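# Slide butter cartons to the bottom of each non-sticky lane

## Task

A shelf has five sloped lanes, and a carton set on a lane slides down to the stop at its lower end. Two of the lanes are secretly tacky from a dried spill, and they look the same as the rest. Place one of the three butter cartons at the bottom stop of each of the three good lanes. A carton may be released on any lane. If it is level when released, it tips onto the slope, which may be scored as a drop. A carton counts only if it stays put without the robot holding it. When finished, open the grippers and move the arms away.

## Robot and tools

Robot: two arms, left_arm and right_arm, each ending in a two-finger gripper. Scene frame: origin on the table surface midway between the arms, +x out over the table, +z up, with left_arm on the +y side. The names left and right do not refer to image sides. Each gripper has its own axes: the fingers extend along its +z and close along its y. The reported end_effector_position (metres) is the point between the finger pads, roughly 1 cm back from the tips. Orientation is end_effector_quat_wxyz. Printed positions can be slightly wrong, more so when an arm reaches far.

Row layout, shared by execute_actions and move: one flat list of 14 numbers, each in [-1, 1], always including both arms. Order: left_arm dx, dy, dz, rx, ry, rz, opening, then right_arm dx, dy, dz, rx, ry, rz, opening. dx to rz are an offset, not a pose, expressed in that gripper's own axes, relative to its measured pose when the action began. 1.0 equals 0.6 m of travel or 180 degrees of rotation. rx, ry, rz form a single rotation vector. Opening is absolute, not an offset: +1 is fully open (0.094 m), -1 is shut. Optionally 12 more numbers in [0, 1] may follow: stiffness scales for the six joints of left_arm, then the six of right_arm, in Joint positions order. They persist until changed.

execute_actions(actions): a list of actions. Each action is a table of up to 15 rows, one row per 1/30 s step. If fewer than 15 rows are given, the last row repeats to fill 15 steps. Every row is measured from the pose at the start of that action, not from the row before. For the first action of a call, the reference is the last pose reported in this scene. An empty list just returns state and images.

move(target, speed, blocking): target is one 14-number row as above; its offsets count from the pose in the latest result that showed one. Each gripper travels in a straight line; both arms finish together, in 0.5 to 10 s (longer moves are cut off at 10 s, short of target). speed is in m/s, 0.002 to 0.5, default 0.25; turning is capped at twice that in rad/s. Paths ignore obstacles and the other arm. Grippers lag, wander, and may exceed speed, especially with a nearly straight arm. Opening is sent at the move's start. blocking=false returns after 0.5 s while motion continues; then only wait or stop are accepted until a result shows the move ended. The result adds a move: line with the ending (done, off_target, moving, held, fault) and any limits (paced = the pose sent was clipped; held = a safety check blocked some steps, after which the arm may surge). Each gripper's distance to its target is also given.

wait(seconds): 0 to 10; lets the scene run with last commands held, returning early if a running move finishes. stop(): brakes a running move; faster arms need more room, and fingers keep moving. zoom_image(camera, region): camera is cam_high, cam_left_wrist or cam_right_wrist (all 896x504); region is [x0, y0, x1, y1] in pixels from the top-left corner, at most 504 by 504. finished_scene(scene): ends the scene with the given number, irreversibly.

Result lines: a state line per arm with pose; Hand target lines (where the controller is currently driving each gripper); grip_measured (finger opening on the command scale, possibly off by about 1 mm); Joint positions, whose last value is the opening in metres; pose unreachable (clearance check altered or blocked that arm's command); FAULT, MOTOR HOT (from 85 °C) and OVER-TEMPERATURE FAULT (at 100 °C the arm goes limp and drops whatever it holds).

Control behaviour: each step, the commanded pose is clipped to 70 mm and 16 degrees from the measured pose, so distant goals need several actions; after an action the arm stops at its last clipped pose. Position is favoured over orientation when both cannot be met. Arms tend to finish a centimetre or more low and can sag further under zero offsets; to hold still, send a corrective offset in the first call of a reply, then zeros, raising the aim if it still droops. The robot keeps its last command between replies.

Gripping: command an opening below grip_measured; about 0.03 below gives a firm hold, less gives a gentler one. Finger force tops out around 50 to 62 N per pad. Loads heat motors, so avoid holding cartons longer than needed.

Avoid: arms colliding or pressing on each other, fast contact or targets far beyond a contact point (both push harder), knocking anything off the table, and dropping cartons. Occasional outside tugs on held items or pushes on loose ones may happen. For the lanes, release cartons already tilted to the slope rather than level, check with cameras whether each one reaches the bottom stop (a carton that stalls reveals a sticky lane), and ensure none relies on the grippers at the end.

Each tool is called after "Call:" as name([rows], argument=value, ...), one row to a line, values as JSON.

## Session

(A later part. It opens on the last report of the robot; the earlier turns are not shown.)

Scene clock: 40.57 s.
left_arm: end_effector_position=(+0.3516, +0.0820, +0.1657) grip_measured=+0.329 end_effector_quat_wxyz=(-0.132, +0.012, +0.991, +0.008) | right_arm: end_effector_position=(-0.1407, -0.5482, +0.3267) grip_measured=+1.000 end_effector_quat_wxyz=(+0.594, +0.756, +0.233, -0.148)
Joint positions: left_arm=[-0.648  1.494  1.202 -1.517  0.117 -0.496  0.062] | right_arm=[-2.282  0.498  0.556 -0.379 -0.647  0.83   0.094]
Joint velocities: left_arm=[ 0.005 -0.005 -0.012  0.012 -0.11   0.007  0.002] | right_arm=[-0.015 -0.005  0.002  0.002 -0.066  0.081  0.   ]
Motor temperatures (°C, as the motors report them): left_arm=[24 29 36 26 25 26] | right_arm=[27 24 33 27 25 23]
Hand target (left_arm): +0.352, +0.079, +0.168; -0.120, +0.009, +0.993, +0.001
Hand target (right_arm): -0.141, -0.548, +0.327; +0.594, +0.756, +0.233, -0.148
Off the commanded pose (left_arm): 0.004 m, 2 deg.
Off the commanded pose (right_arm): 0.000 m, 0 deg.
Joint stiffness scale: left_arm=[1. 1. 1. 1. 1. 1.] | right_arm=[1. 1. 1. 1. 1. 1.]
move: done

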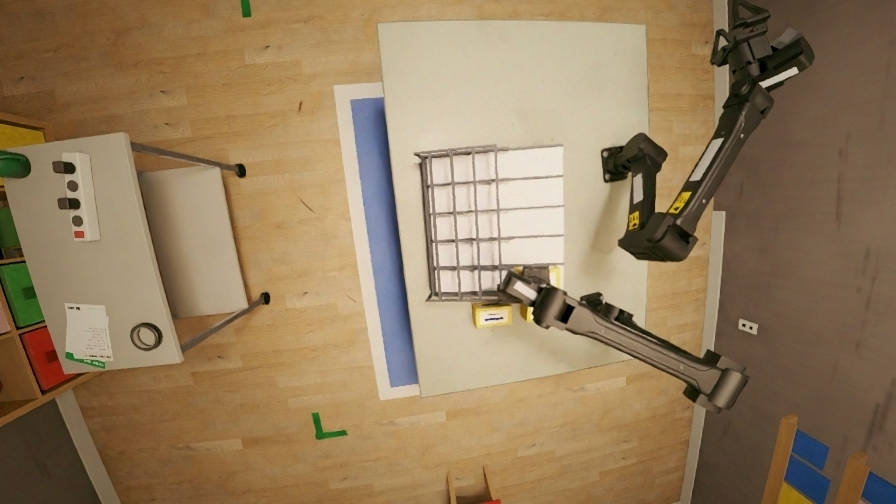

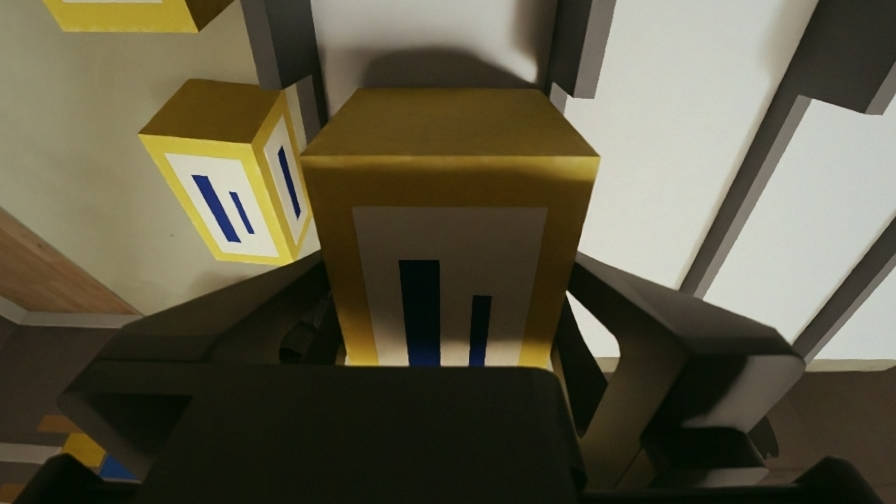

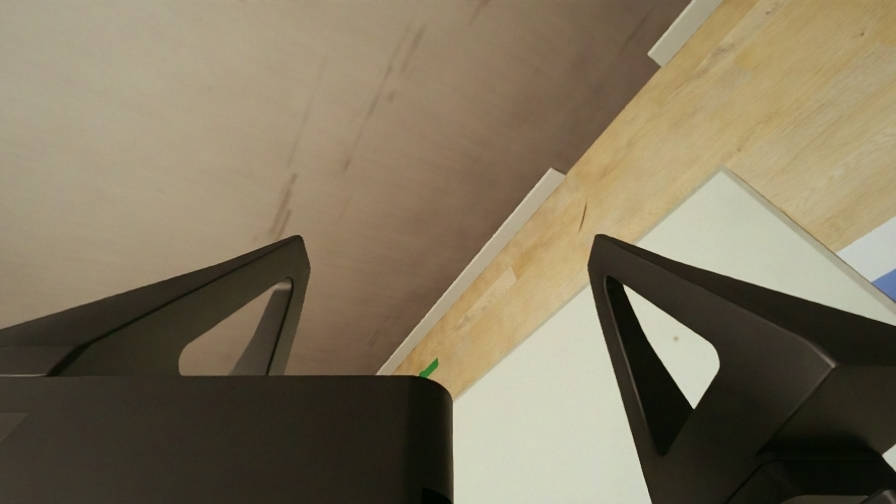

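Supported (no sag). Release.

Call:
move(target=[0,0,0,0,0,0,0.7,0,0,0,0,0,0,1])

Call:
wait(seconds=1.5)

Scene clock: 43.90 s.
left_arm: end_effector_position=(+0.3517, +0.0822, +0.1658) grip_measured=+0.698 end_effector_quat_wxyz=(-0.131, +0.012, +0.991, +0.008) | right_arm: end_effector_position=(-0.1407, -0.5482, +0.3267) grip_measured=+1.000 end_effector_quat_wxyz=(+0.594, +0.756, +0.233, -0.148)
Joint positions: left_arm=[-0.648  1.493  1.202 -1.517  0.115 -0.496  0.08 ] | right_arm=[-2.282  0.498  0.556 -0.379 -0.647  0.83   0.094]
Joint velocities: left_arm=[-0.015  0.005 -0.012 -0.002  0.081  0.022  0.   ] | right_arm=[-0.005 -0.005 -0.007  0.002 -0.007  0.007  0.   ]
Motor temperatures (°C, as the motors report them): left_arm=[24 29 35 26 25 26] | right_arm=[27 24 33 27 25 23]
Hand target (left_arm): +0.352, +0.082, +0.166; -0.132, +0.012, +0.991, +0.008
Hand target (right_arm): -0.141, -0.548, +0.327; +0.594, +0.756, +0.233, -0.148
Off the commanded pose (left_arm): 0.000 m, 0 deg.
Off the commanded pose (right_arm): 0.000 m, 0 deg.
Joint stiffness scale: left_arm=[1. 1. 1. 1. 1. 1.] | right_arm=[1. 1. 1. 1. 1. 1.]
move: done

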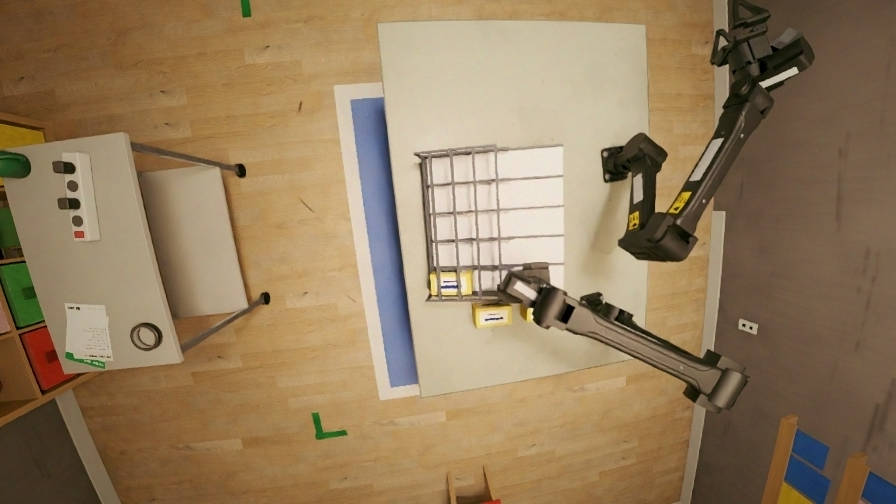

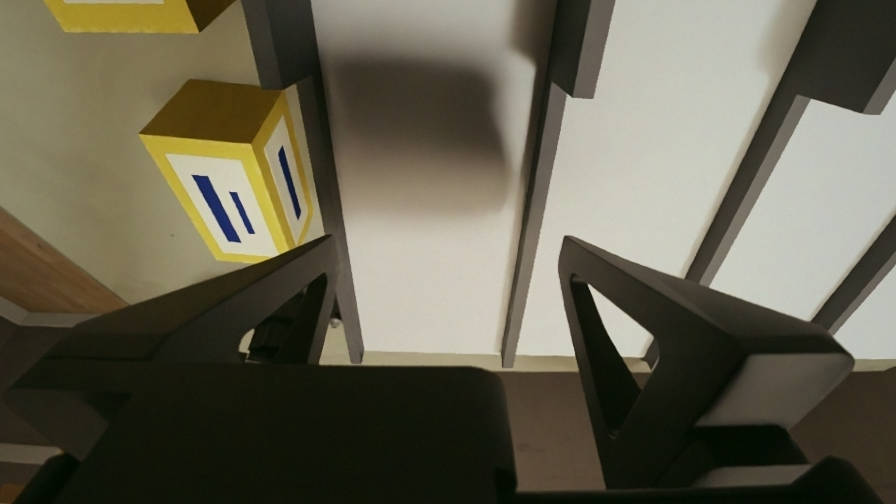

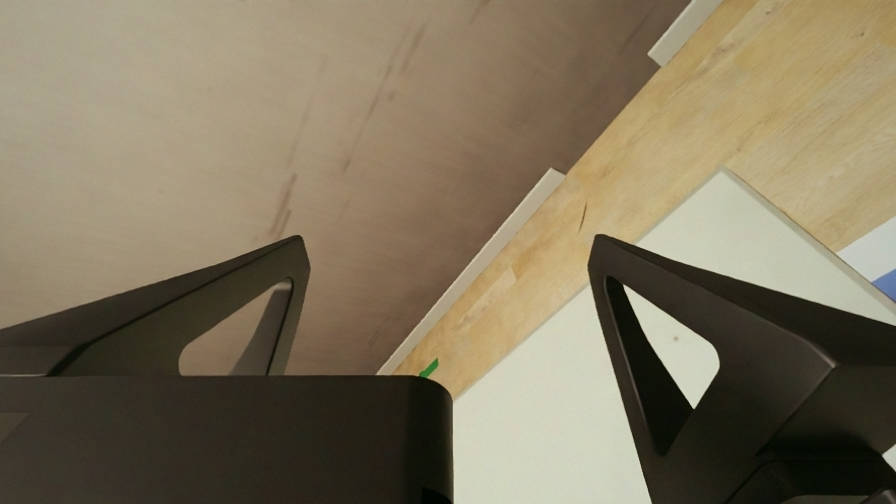

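Scene clock: 45.40 s.
left_arm: end_effector_position=(+0.3517, +0.0822, +0.1658) grip_measured=+0.698 end_effector_quat_wxyz=(-0.131, +0.012, +0.991, +0.008) | right_arm: end_effector_position=(-0.1407, -0.5482, +0.3267) grip_measured=+1.000 end_effector_quat_wxyz=(+0.594, +0.756, +0.233, -0.148)
Joint positions: left_arm=[-0.648  1.493  1.202 -1.517  0.115 -0.496  0.08 ] | right_arm=[-2.282  0.498  0.556 -0.379 -0.647  0.83   0.094]
Joint velocities: left_arm=[-0.005 -0.005 -0.012 -0.002 -0.007 -0.051  0.   ] | right_arm=[-0.005  0.015 -0.012 -0.017 -0.125  0.007  0.   ]
Motor temperatures (°C, as the motors report them): left_arm=[24 29 35 26 25 26] | right_arm=[27 24 33 27 25 23]
Hand target (left_arm): +0.352, +0.082, +0.166; -0.132, +0.012, +0.991, +0.008
Hand target (right_arm): -0.141, -0.548, +0.327; +0.594, +0.756, +0.233, -0.148
Off the commanded pose (left_arm): 0.000 m, 0 deg.
Off the commanded pose (right_arm): 0.000 m, 0 deg.
Joint stiffness scale: left_arm=[1. 1. 1. 1. 1. 1.] | right_arm=[1. 1. 1. 1. 1. 1.]
wait: 1.50 s; at rest by 0.17 s

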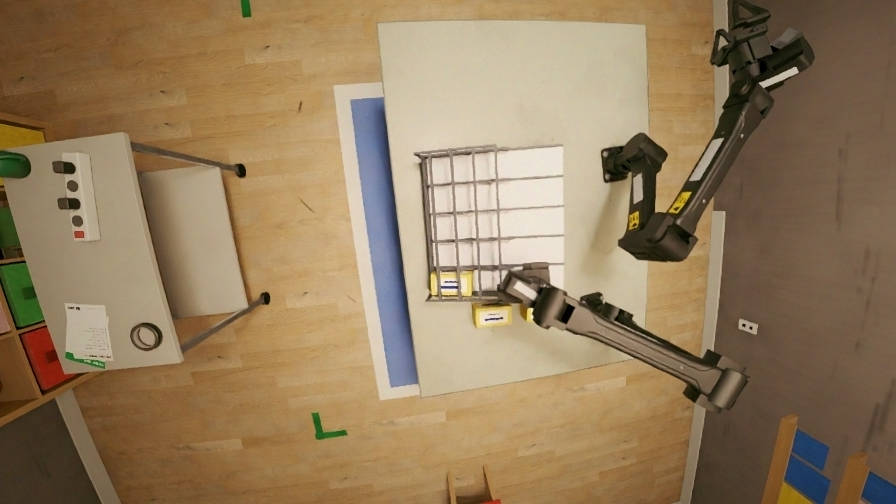

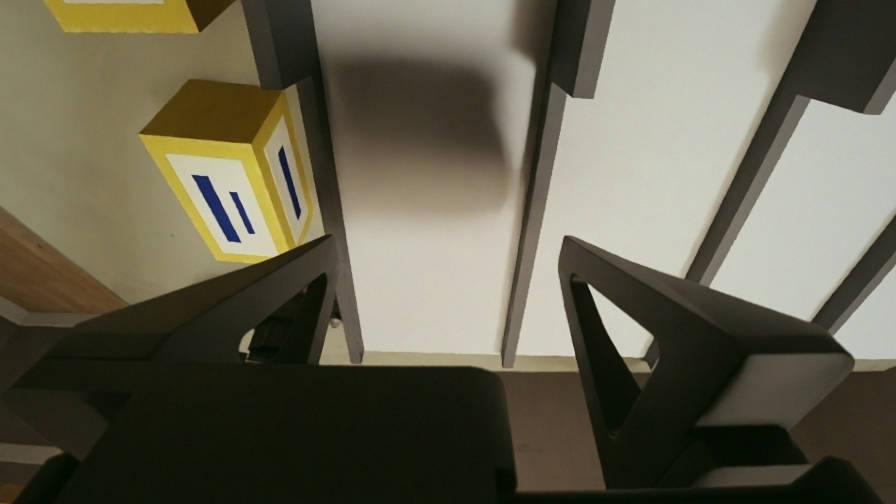

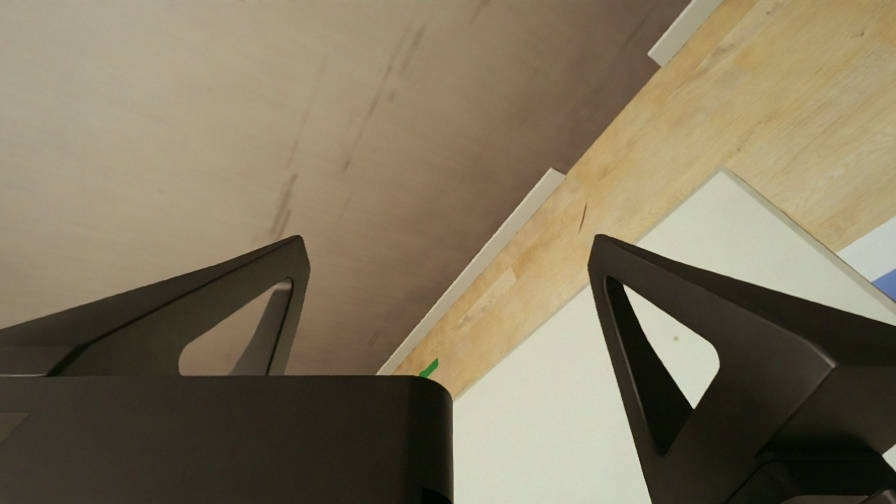

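Call:
move(target=[0,0,-0.07,0,-0.083,0,1,0,0,0,0,0,0,1], speed=0.2)

Call:
move(target=[0.1,0.265,0.1,0,0,0.045,1,0,0,0,0,0,0,1], speed=0.2)

Scene clock: 49.27 s.
left_arm: end_effector_position=(+0.3649, +0.0840, +0.2139) grip_measured=+1.000 end_effector_quat_wxyz=(-0.003, +0.017, +1.000, +0.006) | right_arm: end_effector_position=(-0.1407, -0.5482, +0.3267) grip_measured=+1.000 end_effector_quat_wxyz=(+0.594, +0.756, +0.233, -0.148)
Joint positions: left_arm=[-0.681  1.347  1.202 -1.437 -0.007 -0.534  0.094] | right_arm=[-2.282  0.498  0.556 -0.379 -0.647  0.83   0.094]
Joint velocities: left_arm=[ 0.005 -0.015  0.012  0.022 -0.022  0.051  0.   ] | right_arm=[-0.005  0.005 -0.007  0.012  0.11   0.007  0.   ]
Motor temperatures (°C, as the motors report them): left_arm=[24 29 34 26 25 26] | right_arm=[27 24 33 27 25 23]
Hand target (left_arm): +0.363, +0.081, +0.207; -0.001, +0.013, +1.000, +0.007
Hand target (right_arm): -0.141, -0.548, +0.327; +0.594, +0.756, +0.233, -0.148
Off the commanded pose (left_arm): 0.008 m, 0 deg.
Off the commanded pose (right_arm): 0.000 m, 0 deg.
Joint stiffness scale: left_arm=[1. 1. 1. 1. 1. 1.] | right_arm=[1. 1. 1. 1. 1. 1.]
move: done

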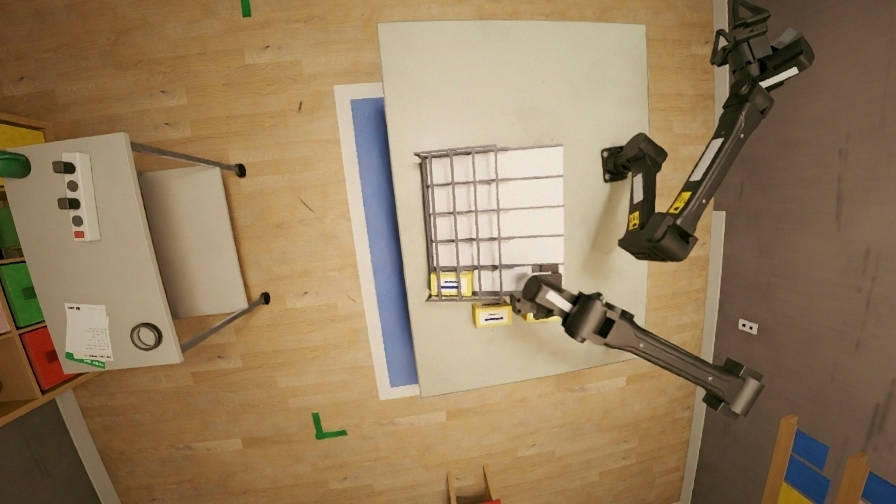

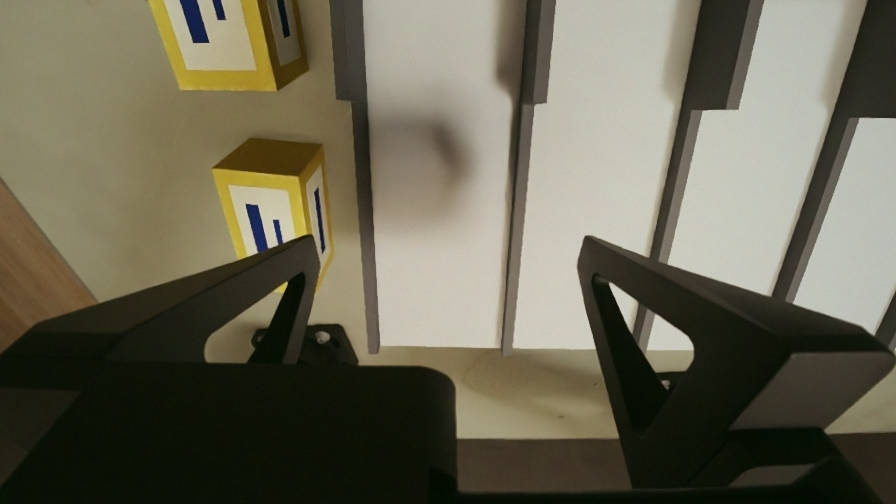

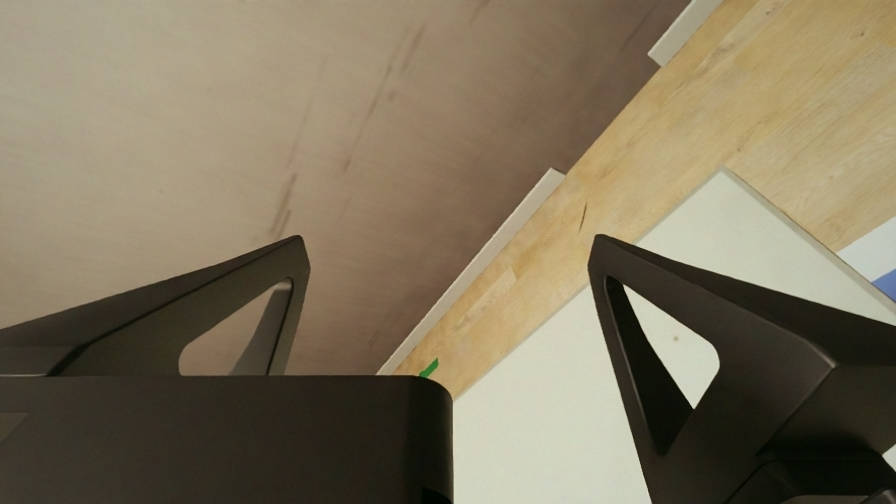

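Scene clock: 50.80 s.
left_arm: end_effector_position=(+0.3088, +0.2473, +0.1612) grip_measured=+1.000 end_effector_quat_wxyz=(-0.009, +0.079, +0.997, +0.009) | right_arm: end_effector_position=(-0.1407, -0.5482, +0.3267) grip_measured=+1.000 end_effector_quat_wxyz=(+0.594, +0.756, +0.233, -0.148)
Joint positions: left_arm=[-0.273  1.072  0.838 -1.356 -0.017 -0.001  0.094] | right_arm=[-2.282  0.498  0.556 -0.379 -0.647  0.83   0.094]
Joint velocities: left_arm=[ 0.005 -0.005  0.007 -0.002 -0.022  0.051  0.   ] | right_arm=[ 0.005 -0.005 -0.002  0.012 -0.051 -0.037  0.   ]
Motor temperatures (°C, as the motors report them): left_arm=[24 29 34 26 25 26] | right_arm=[27 24 33 27 25 23]
Hand target (left_arm): +0.309, +0.248, +0.158; -0.004, +0.087, +0.996, +0.007
Hand target (right_arm): -0.141, -0.548, +0.327; +0.594, +0.756, +0.233, -0.148
Off the commanded pose (left_arm): 0.005 m, 1 deg.
Off the commanded pose (right_arm): 0.000 m, 0 deg.
Joint stiffness scale: left_arm=[1. 1. 1. 1. 1. 1.] | right_arm=[1. 1. 1. 1. 1. 1.]
move: done

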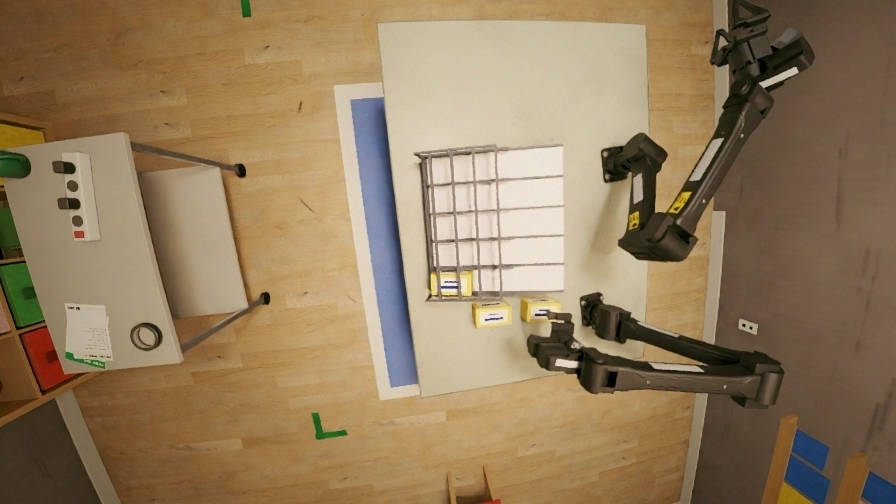

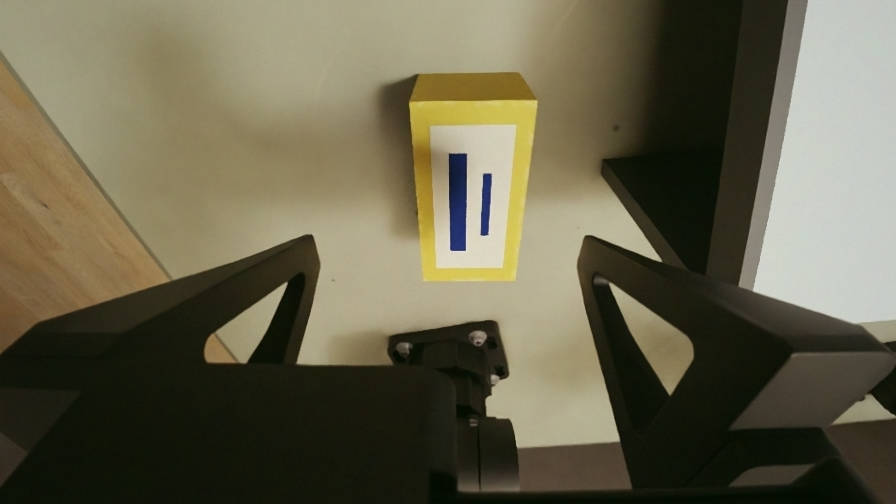

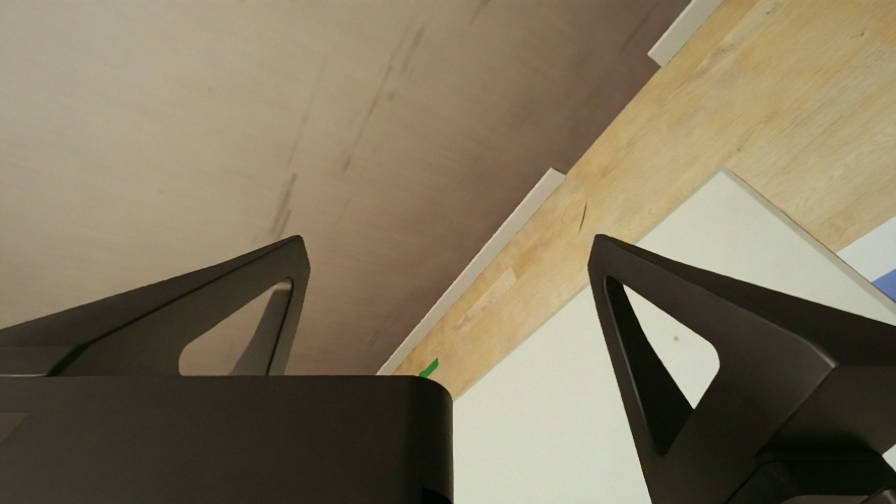

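Call:
move(target=[0.04,-0.025,0.115,0,0,0,1,0,0,0,0,0,0,1], speed=0.15)

Scene clock: 56.13 s.
left_arm: end_effector_position=(+0.2807, +0.2402, +0.0959) grip_measured=+1.000 end_effector_quat_wxyz=(-0.014, +0.083, +0.996, +0.010) | right_arm: end_effector_position=(-0.1407, -0.5482, +0.3267) grip_measured=+1.000 end_effector_quat_wxyz=(+0.594, +0.756, +0.233, -0.148)
Joint positions: left_arm=[-0.321  1.066  0.653 -1.188 -0.017 -0.04   0.094] | right_arm=[-2.282  0.498  0.556 -0.379 -0.647  0.83   0.094]
Joint velocities: left_arm=[ 0.015 -0.015 -0.007 -0.002 -0.051 -0.022  0.   ] | right_arm=[ 0.015 -0.005 -0.002 -0.007 -0.095  0.007  0.   ]
Motor temperatures (°C, as the motors report them): left_arm=[24 29 34 26 25 26] | right_arm=[27 24 33 27 25 23]
Hand target (left_arm): +0.281, +0.237, +0.093; -0.009, +0.079, +0.997, +0.009
Hand target (right_arm): -0.141, -0.548, +0.327; +0.594, +0.756, +0.233, -0.148
Off the commanded pose (left_arm): 0.004 m, 1 deg.
Off the commanded pose (right_arm): 0.000 m, 0 deg.
Joint stiffness scale: left_arm=[1. 1. 1. 1. 1. 1.] | right_arm=[1. 1. 1. 1. 1. 1.]
move: done

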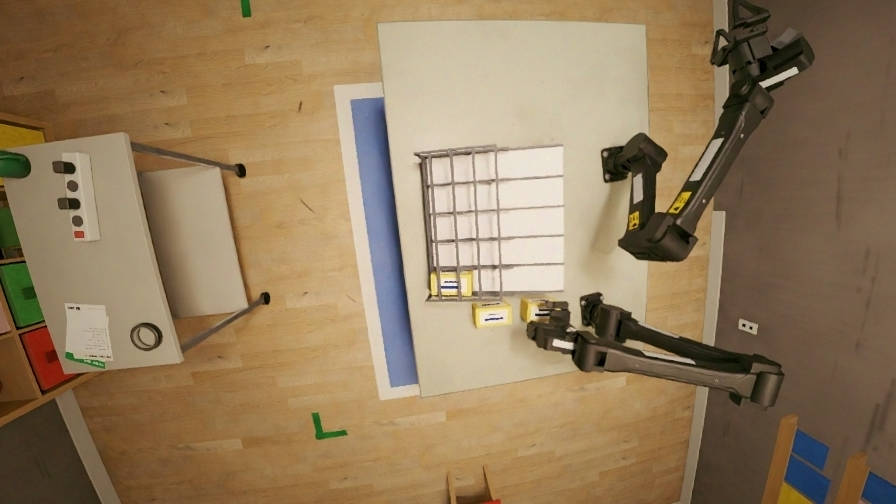

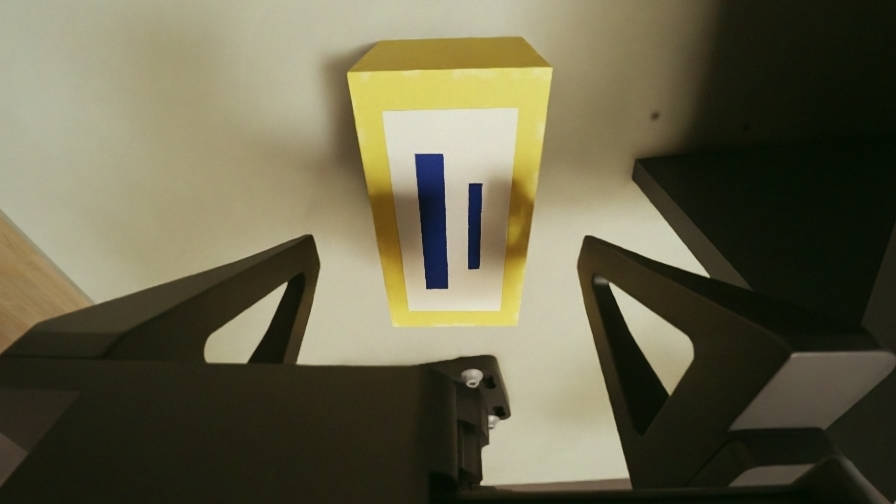

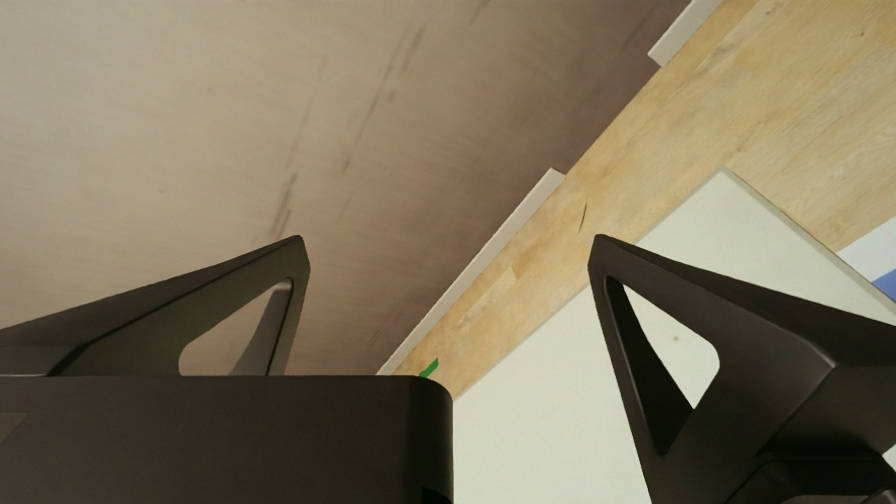

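Probably need +2 cm x; descend and check.

Call:
move(target=[-0.035,0,0.08,0,0,0,1,0,0,0,0,0,0,1], speed=0.08)

Scene clock: 59.30 s.
left_arm: end_effector_position=(+0.3010, +0.2360, +0.0526) grip_measured=+1.000 end_effector_quat_wxyz=(-0.013, +0.082, +0.996, +0.010) | right_arm: end_effector_position=(-0.1407, -0.5482, +0.3267) grip_measured=+1.000 end_effector_quat_wxyz=(+0.594, +0.756, +0.233, -0.148)
Joint positions: left_arm=[-0.321  1.204  0.622 -1.017 -0.017 -0.041  0.094] | right_arm=[-2.282  0.498  0.556 -0.379 -0.647  0.83   0.094]
Joint velocities: left_arm=[-0.005 -0.005  0.002  0.017  0.022 -0.037  0.   ] | right_arm=[-0.015 -0.005 -0.002  0.002  0.007 -0.081  0.   ]
Motor temperatures (°C, as the motors report them): left_arm=[24 29 33 26 25 26] | right_arm=[27 24 33 27 25 23]
Hand target (left_arm): +0.300, +0.238, +0.047; -0.014, +0.083, +0.996, +0.010
Hand target (right_arm): -0.141, -0.548, +0.327; +0.594, +0.756, +0.233, -0.148
Off the commanded pose (left_arm): 0.006 m, 0 deg.
Off the commanded pose (right_arm): 0.000 m, 0 deg.
Joint stiffness scale: left_arm=[1. 1. 1. 1. 1. 1.] | right_arm=[1. 1. 1. 1. 1. 1.]
move: done

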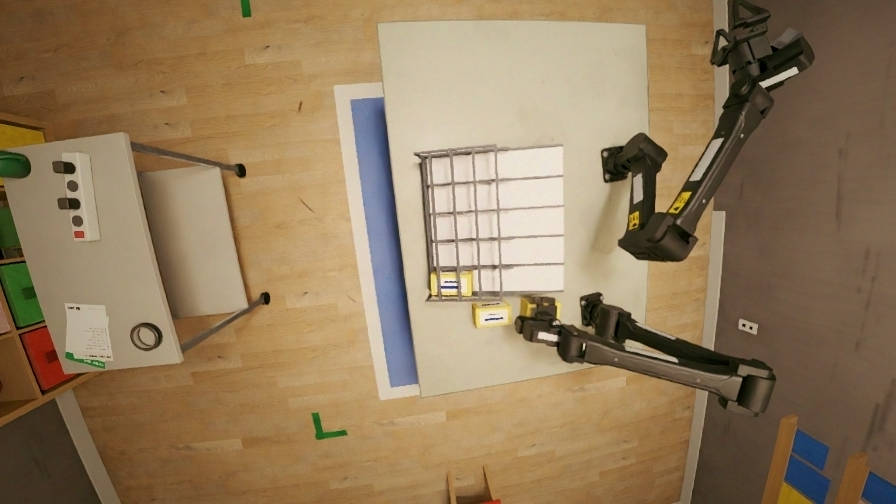

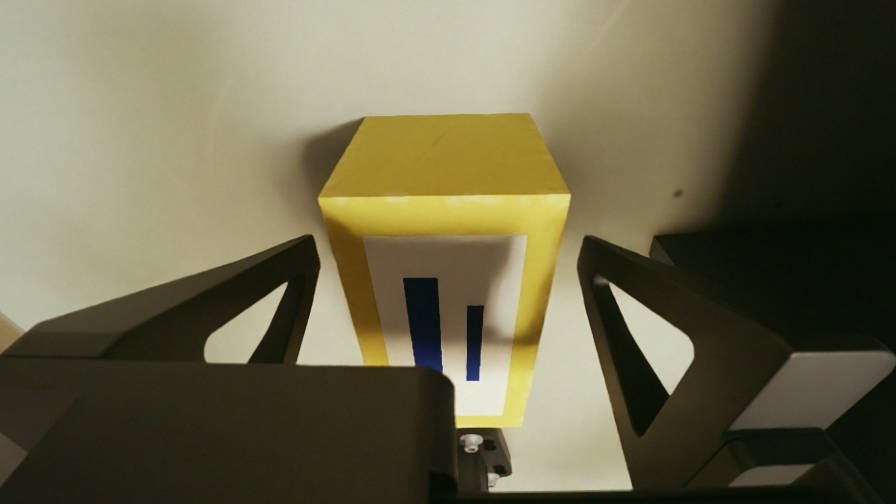

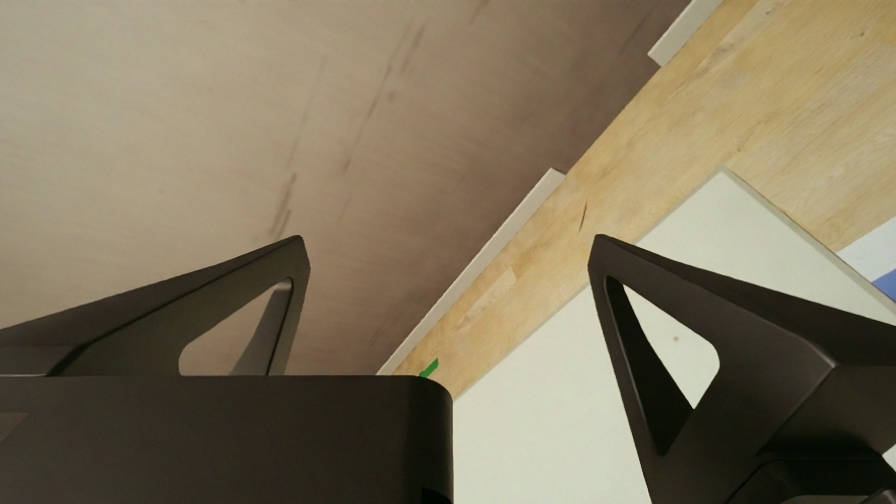

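Too far; back 1.8 cm and down a bit.

Call:
move(target=[0.03,0,0.02,0,0,0,1,0,0,0,0,0,0,1], speed=0.06)

Call:
move(target=[0,0,0,0,0,0,0,0,0,0,0,0,0,1])

Call:
move(target=[0,0,-0.39,0,0,-0.052,0.28,0,0,0,0,0,0,1], speed=0.15)

Scene clock: 63.33 s.
left_arm: end_effector_position=(+0.2830, +0.2398, +0.0436) grip_measured=+1.000 end_effector_quat_wxyz=(-0.020, +0.083, +0.996, +0.011) | right_arm: end_effector_position=(-0.1407, -0.5482, +0.3267) grip_measured=+1.000 end_effector_quat_wxyz=(+0.594, +0.756, +0.233, -0.148)
Joint positions: left_arm=[-0.321  1.177  0.572 -1.009 -0.017 -0.041  0.094] | right_arm=[-2.282  0.498  0.556 -0.379 -0.647  0.83   0.094]
Joint velocities: left_arm=[-0.005 -0.005 -0.007  0.002  0.007 -0.037  0.   ] | right_arm=[-0.015 -0.015  0.002 -0.002 -0.066 -0.037  0.   ]
Motor temperatures (°C, as the motors report them): left_arm=[24 28 33 26 25 26] | right_arm=[27 24 33 27 25 23]
Hand target (left_arm): +0.283, +0.239, +0.041; -0.013, +0.083, +0.996, +0.010
Hand target (right_arm): -0.141, -0.548, +0.327; +0.594, +0.756, +0.233, -0.148
Off the commanded pose (left_arm): 0.003 m, 1 deg.
Off the commanded pose (right_arm): 0.000 m, 0 deg.
Joint stiffness scale: left_arm=[1. 1. 1. 1. 1. 1.] | right_arm=[1. 1. 1. 1. 1. 1.]
move: done

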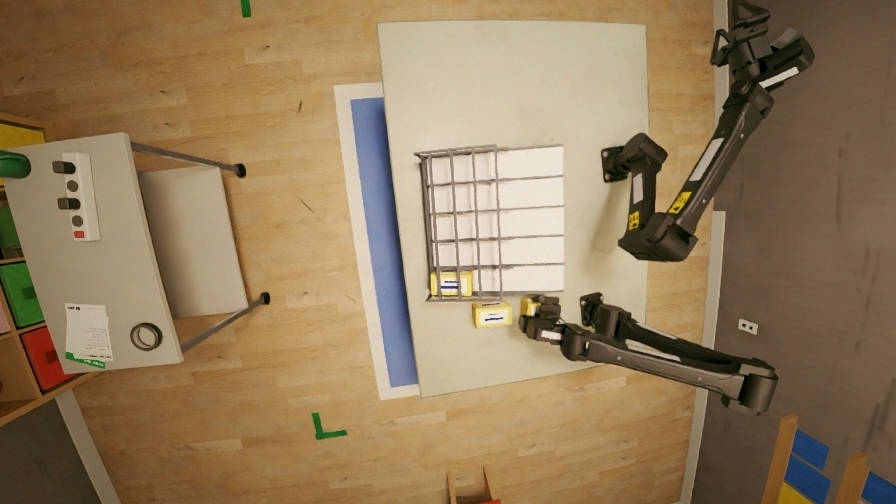

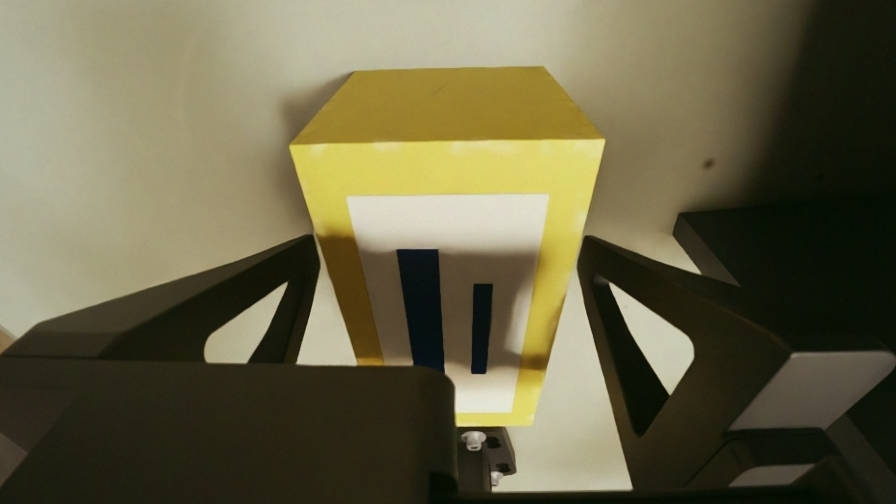

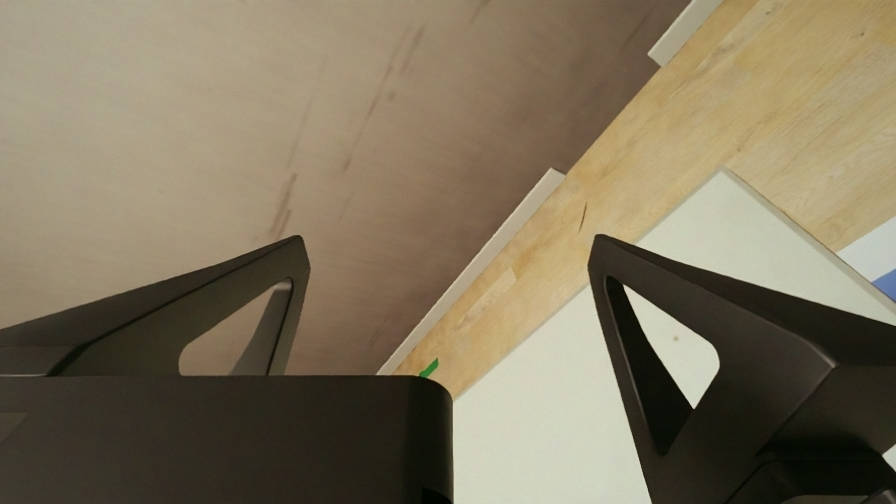

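Scene clock: 63.83 s.
left_arm: end_effector_position=(+0.2829, +0.2396, +0.0436) grip_measured=+0.336 end_effector_quat_wxyz=(-0.020, +0.083, +0.996, +0.010) | right_arm: end_effector_position=(-0.1407, -0.5482, +0.3267) grip_measured=+1.000 end_effector_quat_wxyz=(+0.594, +0.756, +0.233, -0.148)
Joint positions: left_arm=[-0.321  1.177  0.572 -1.009 -0.016 -0.041  0.063] | right_arm=[-2.282  0.498  0.556 -0.379 -0.647  0.83   0.094]
Joint velocities: left_arm=[-0.005  0.005  0.012 -0.002 -0.007 -0.066 -0.001] | right_arm=[-0.005  0.015 -0.017 -0.007  0.037  0.022  0.   ]
Motor temperatures (°C, as the motors report them): left_arm=[24 28 33 26 25 26] | right_arm=[27 24 33 27 25 23]
Hand target (left_arm): +0.283, +0.240, +0.044; -0.020, +0.082, +0.996, +0.011
Hand target (right_arm): -0.141, -0.548, +0.327; +0.594, +0.756, +0.233, -0.148
Off the commanded pose (left_arm): 0.000 m, 0 deg.
Off the commanded pose (right_arm): 0.000 m, 0 deg.
Joint stiffness scale: left_arm=[1. 1. 1. 1. 1. 1.] | right_arm=[1. 1. 1. 1. 1. 1.]
move: done

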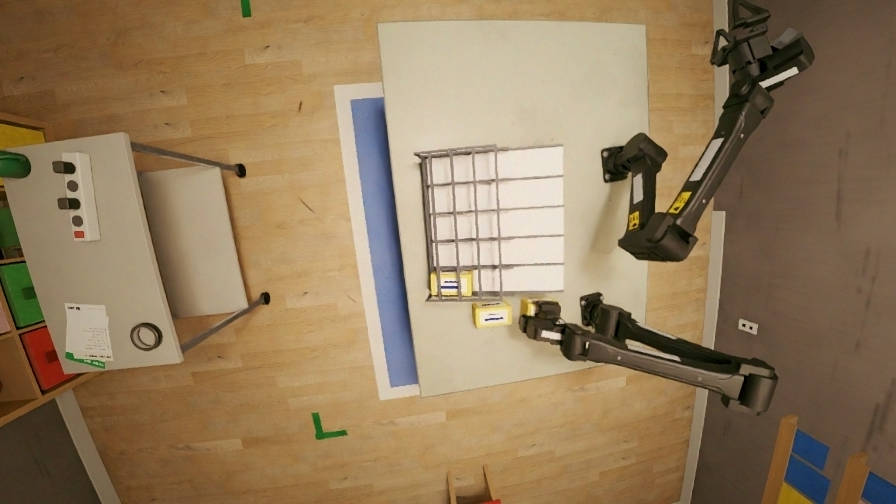

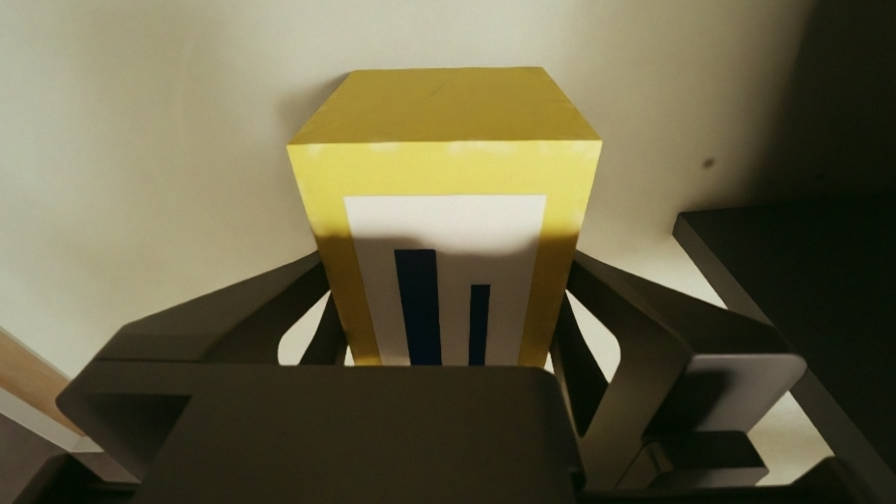

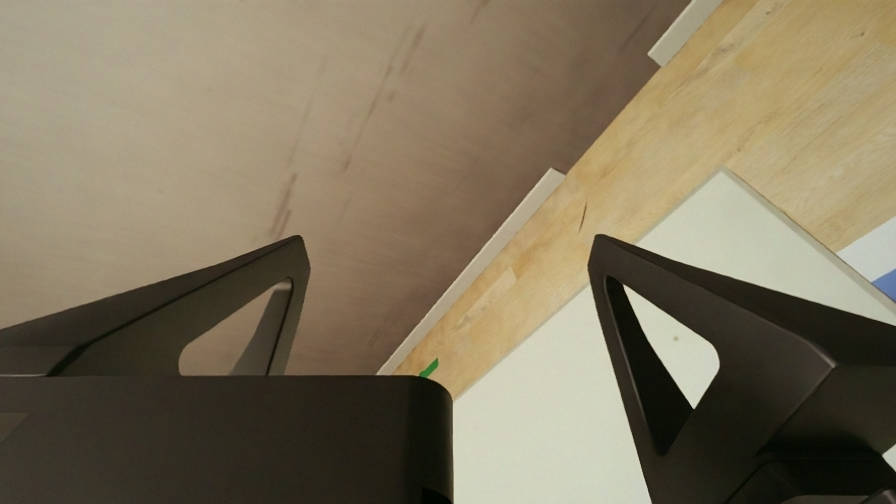

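Scene clock: 65.77 s.
left_arm: end_effector_position=(+0.2854, +0.2390, +0.2495) grip_measured=+0.336 end_effector_quat_wxyz=(-0.038, +0.007, +0.999, +0.016) | right_arm: end_effector_position=(-0.1407, -0.5482, +0.3267) grip_measured=+1.000 end_effector_quat_wxyz=(+0.594, +0.756, +0.233, -0.148)
Joint positions: left_arm=[-0.321  1.025  1.038 -1.664 -0.016 -0.193  0.063] | right_arm=[-2.282  0.498  0.556 -0.379 -0.647  0.83   0.094]
Joint velocities: left_arm=[-0.015 -0.005 -0.017 -0.012  0.022 -0.051  0.   ] | right_arm=[-0.005 -0.005 -0.017 -0.007 -0.066  0.066  0.   ]
Motor temperatures (°C, as the motors report them): left_arm=[24 28 34 26 25 26] | right_arm=[27 24 33 27 25 23]
Hand target (left_arm): +0.293, +0.235, +0.277; -0.010, +0.001, +1.000, +0.010
Hand target (right_arm): -0.141, -0.548, +0.327; +0.594, +0.756, +0.233, -0.148
Off the commanded pose (left_arm): 0.029 m, 2 deg.
Off the commanded pose (right_arm): 0.000 m, 0 deg.
Joint stiffness scale: left_arm=[1. 1. 1. 1. 1. 1.] | right_arm=[1. 1. 1. 1. 1. 1.]
joint sent to its limit (left arm) — the command would take joint 4 (wrist pitch) past its lower limit, so that joint was sent only as far as its limit.
move: off_target (left_arm)

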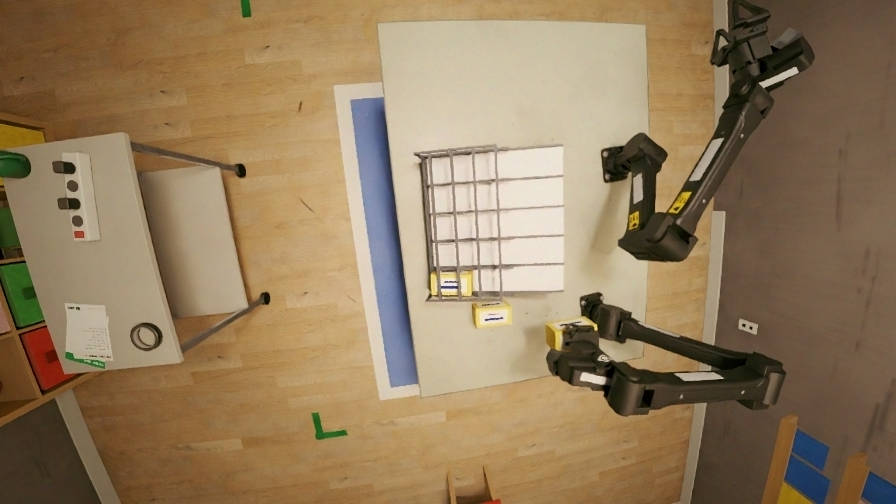

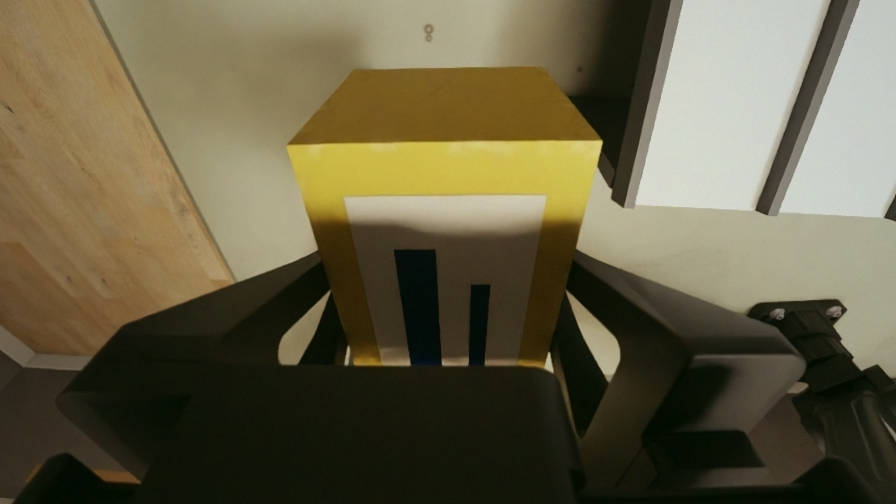

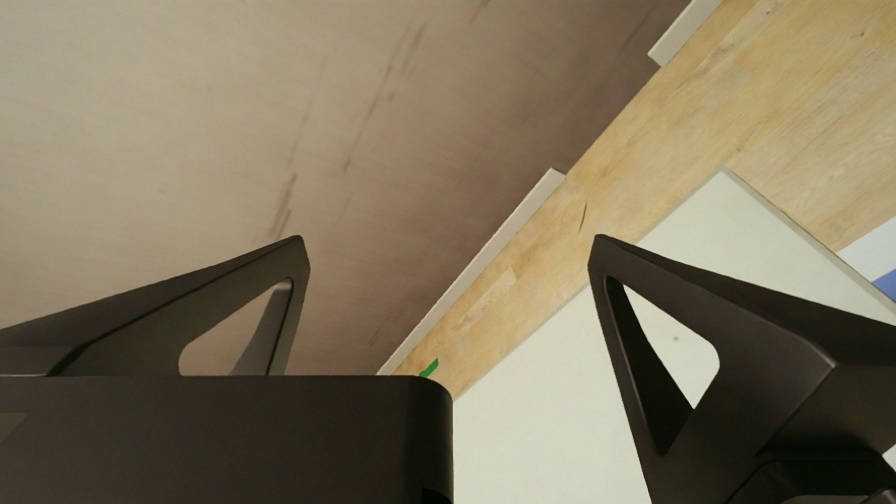

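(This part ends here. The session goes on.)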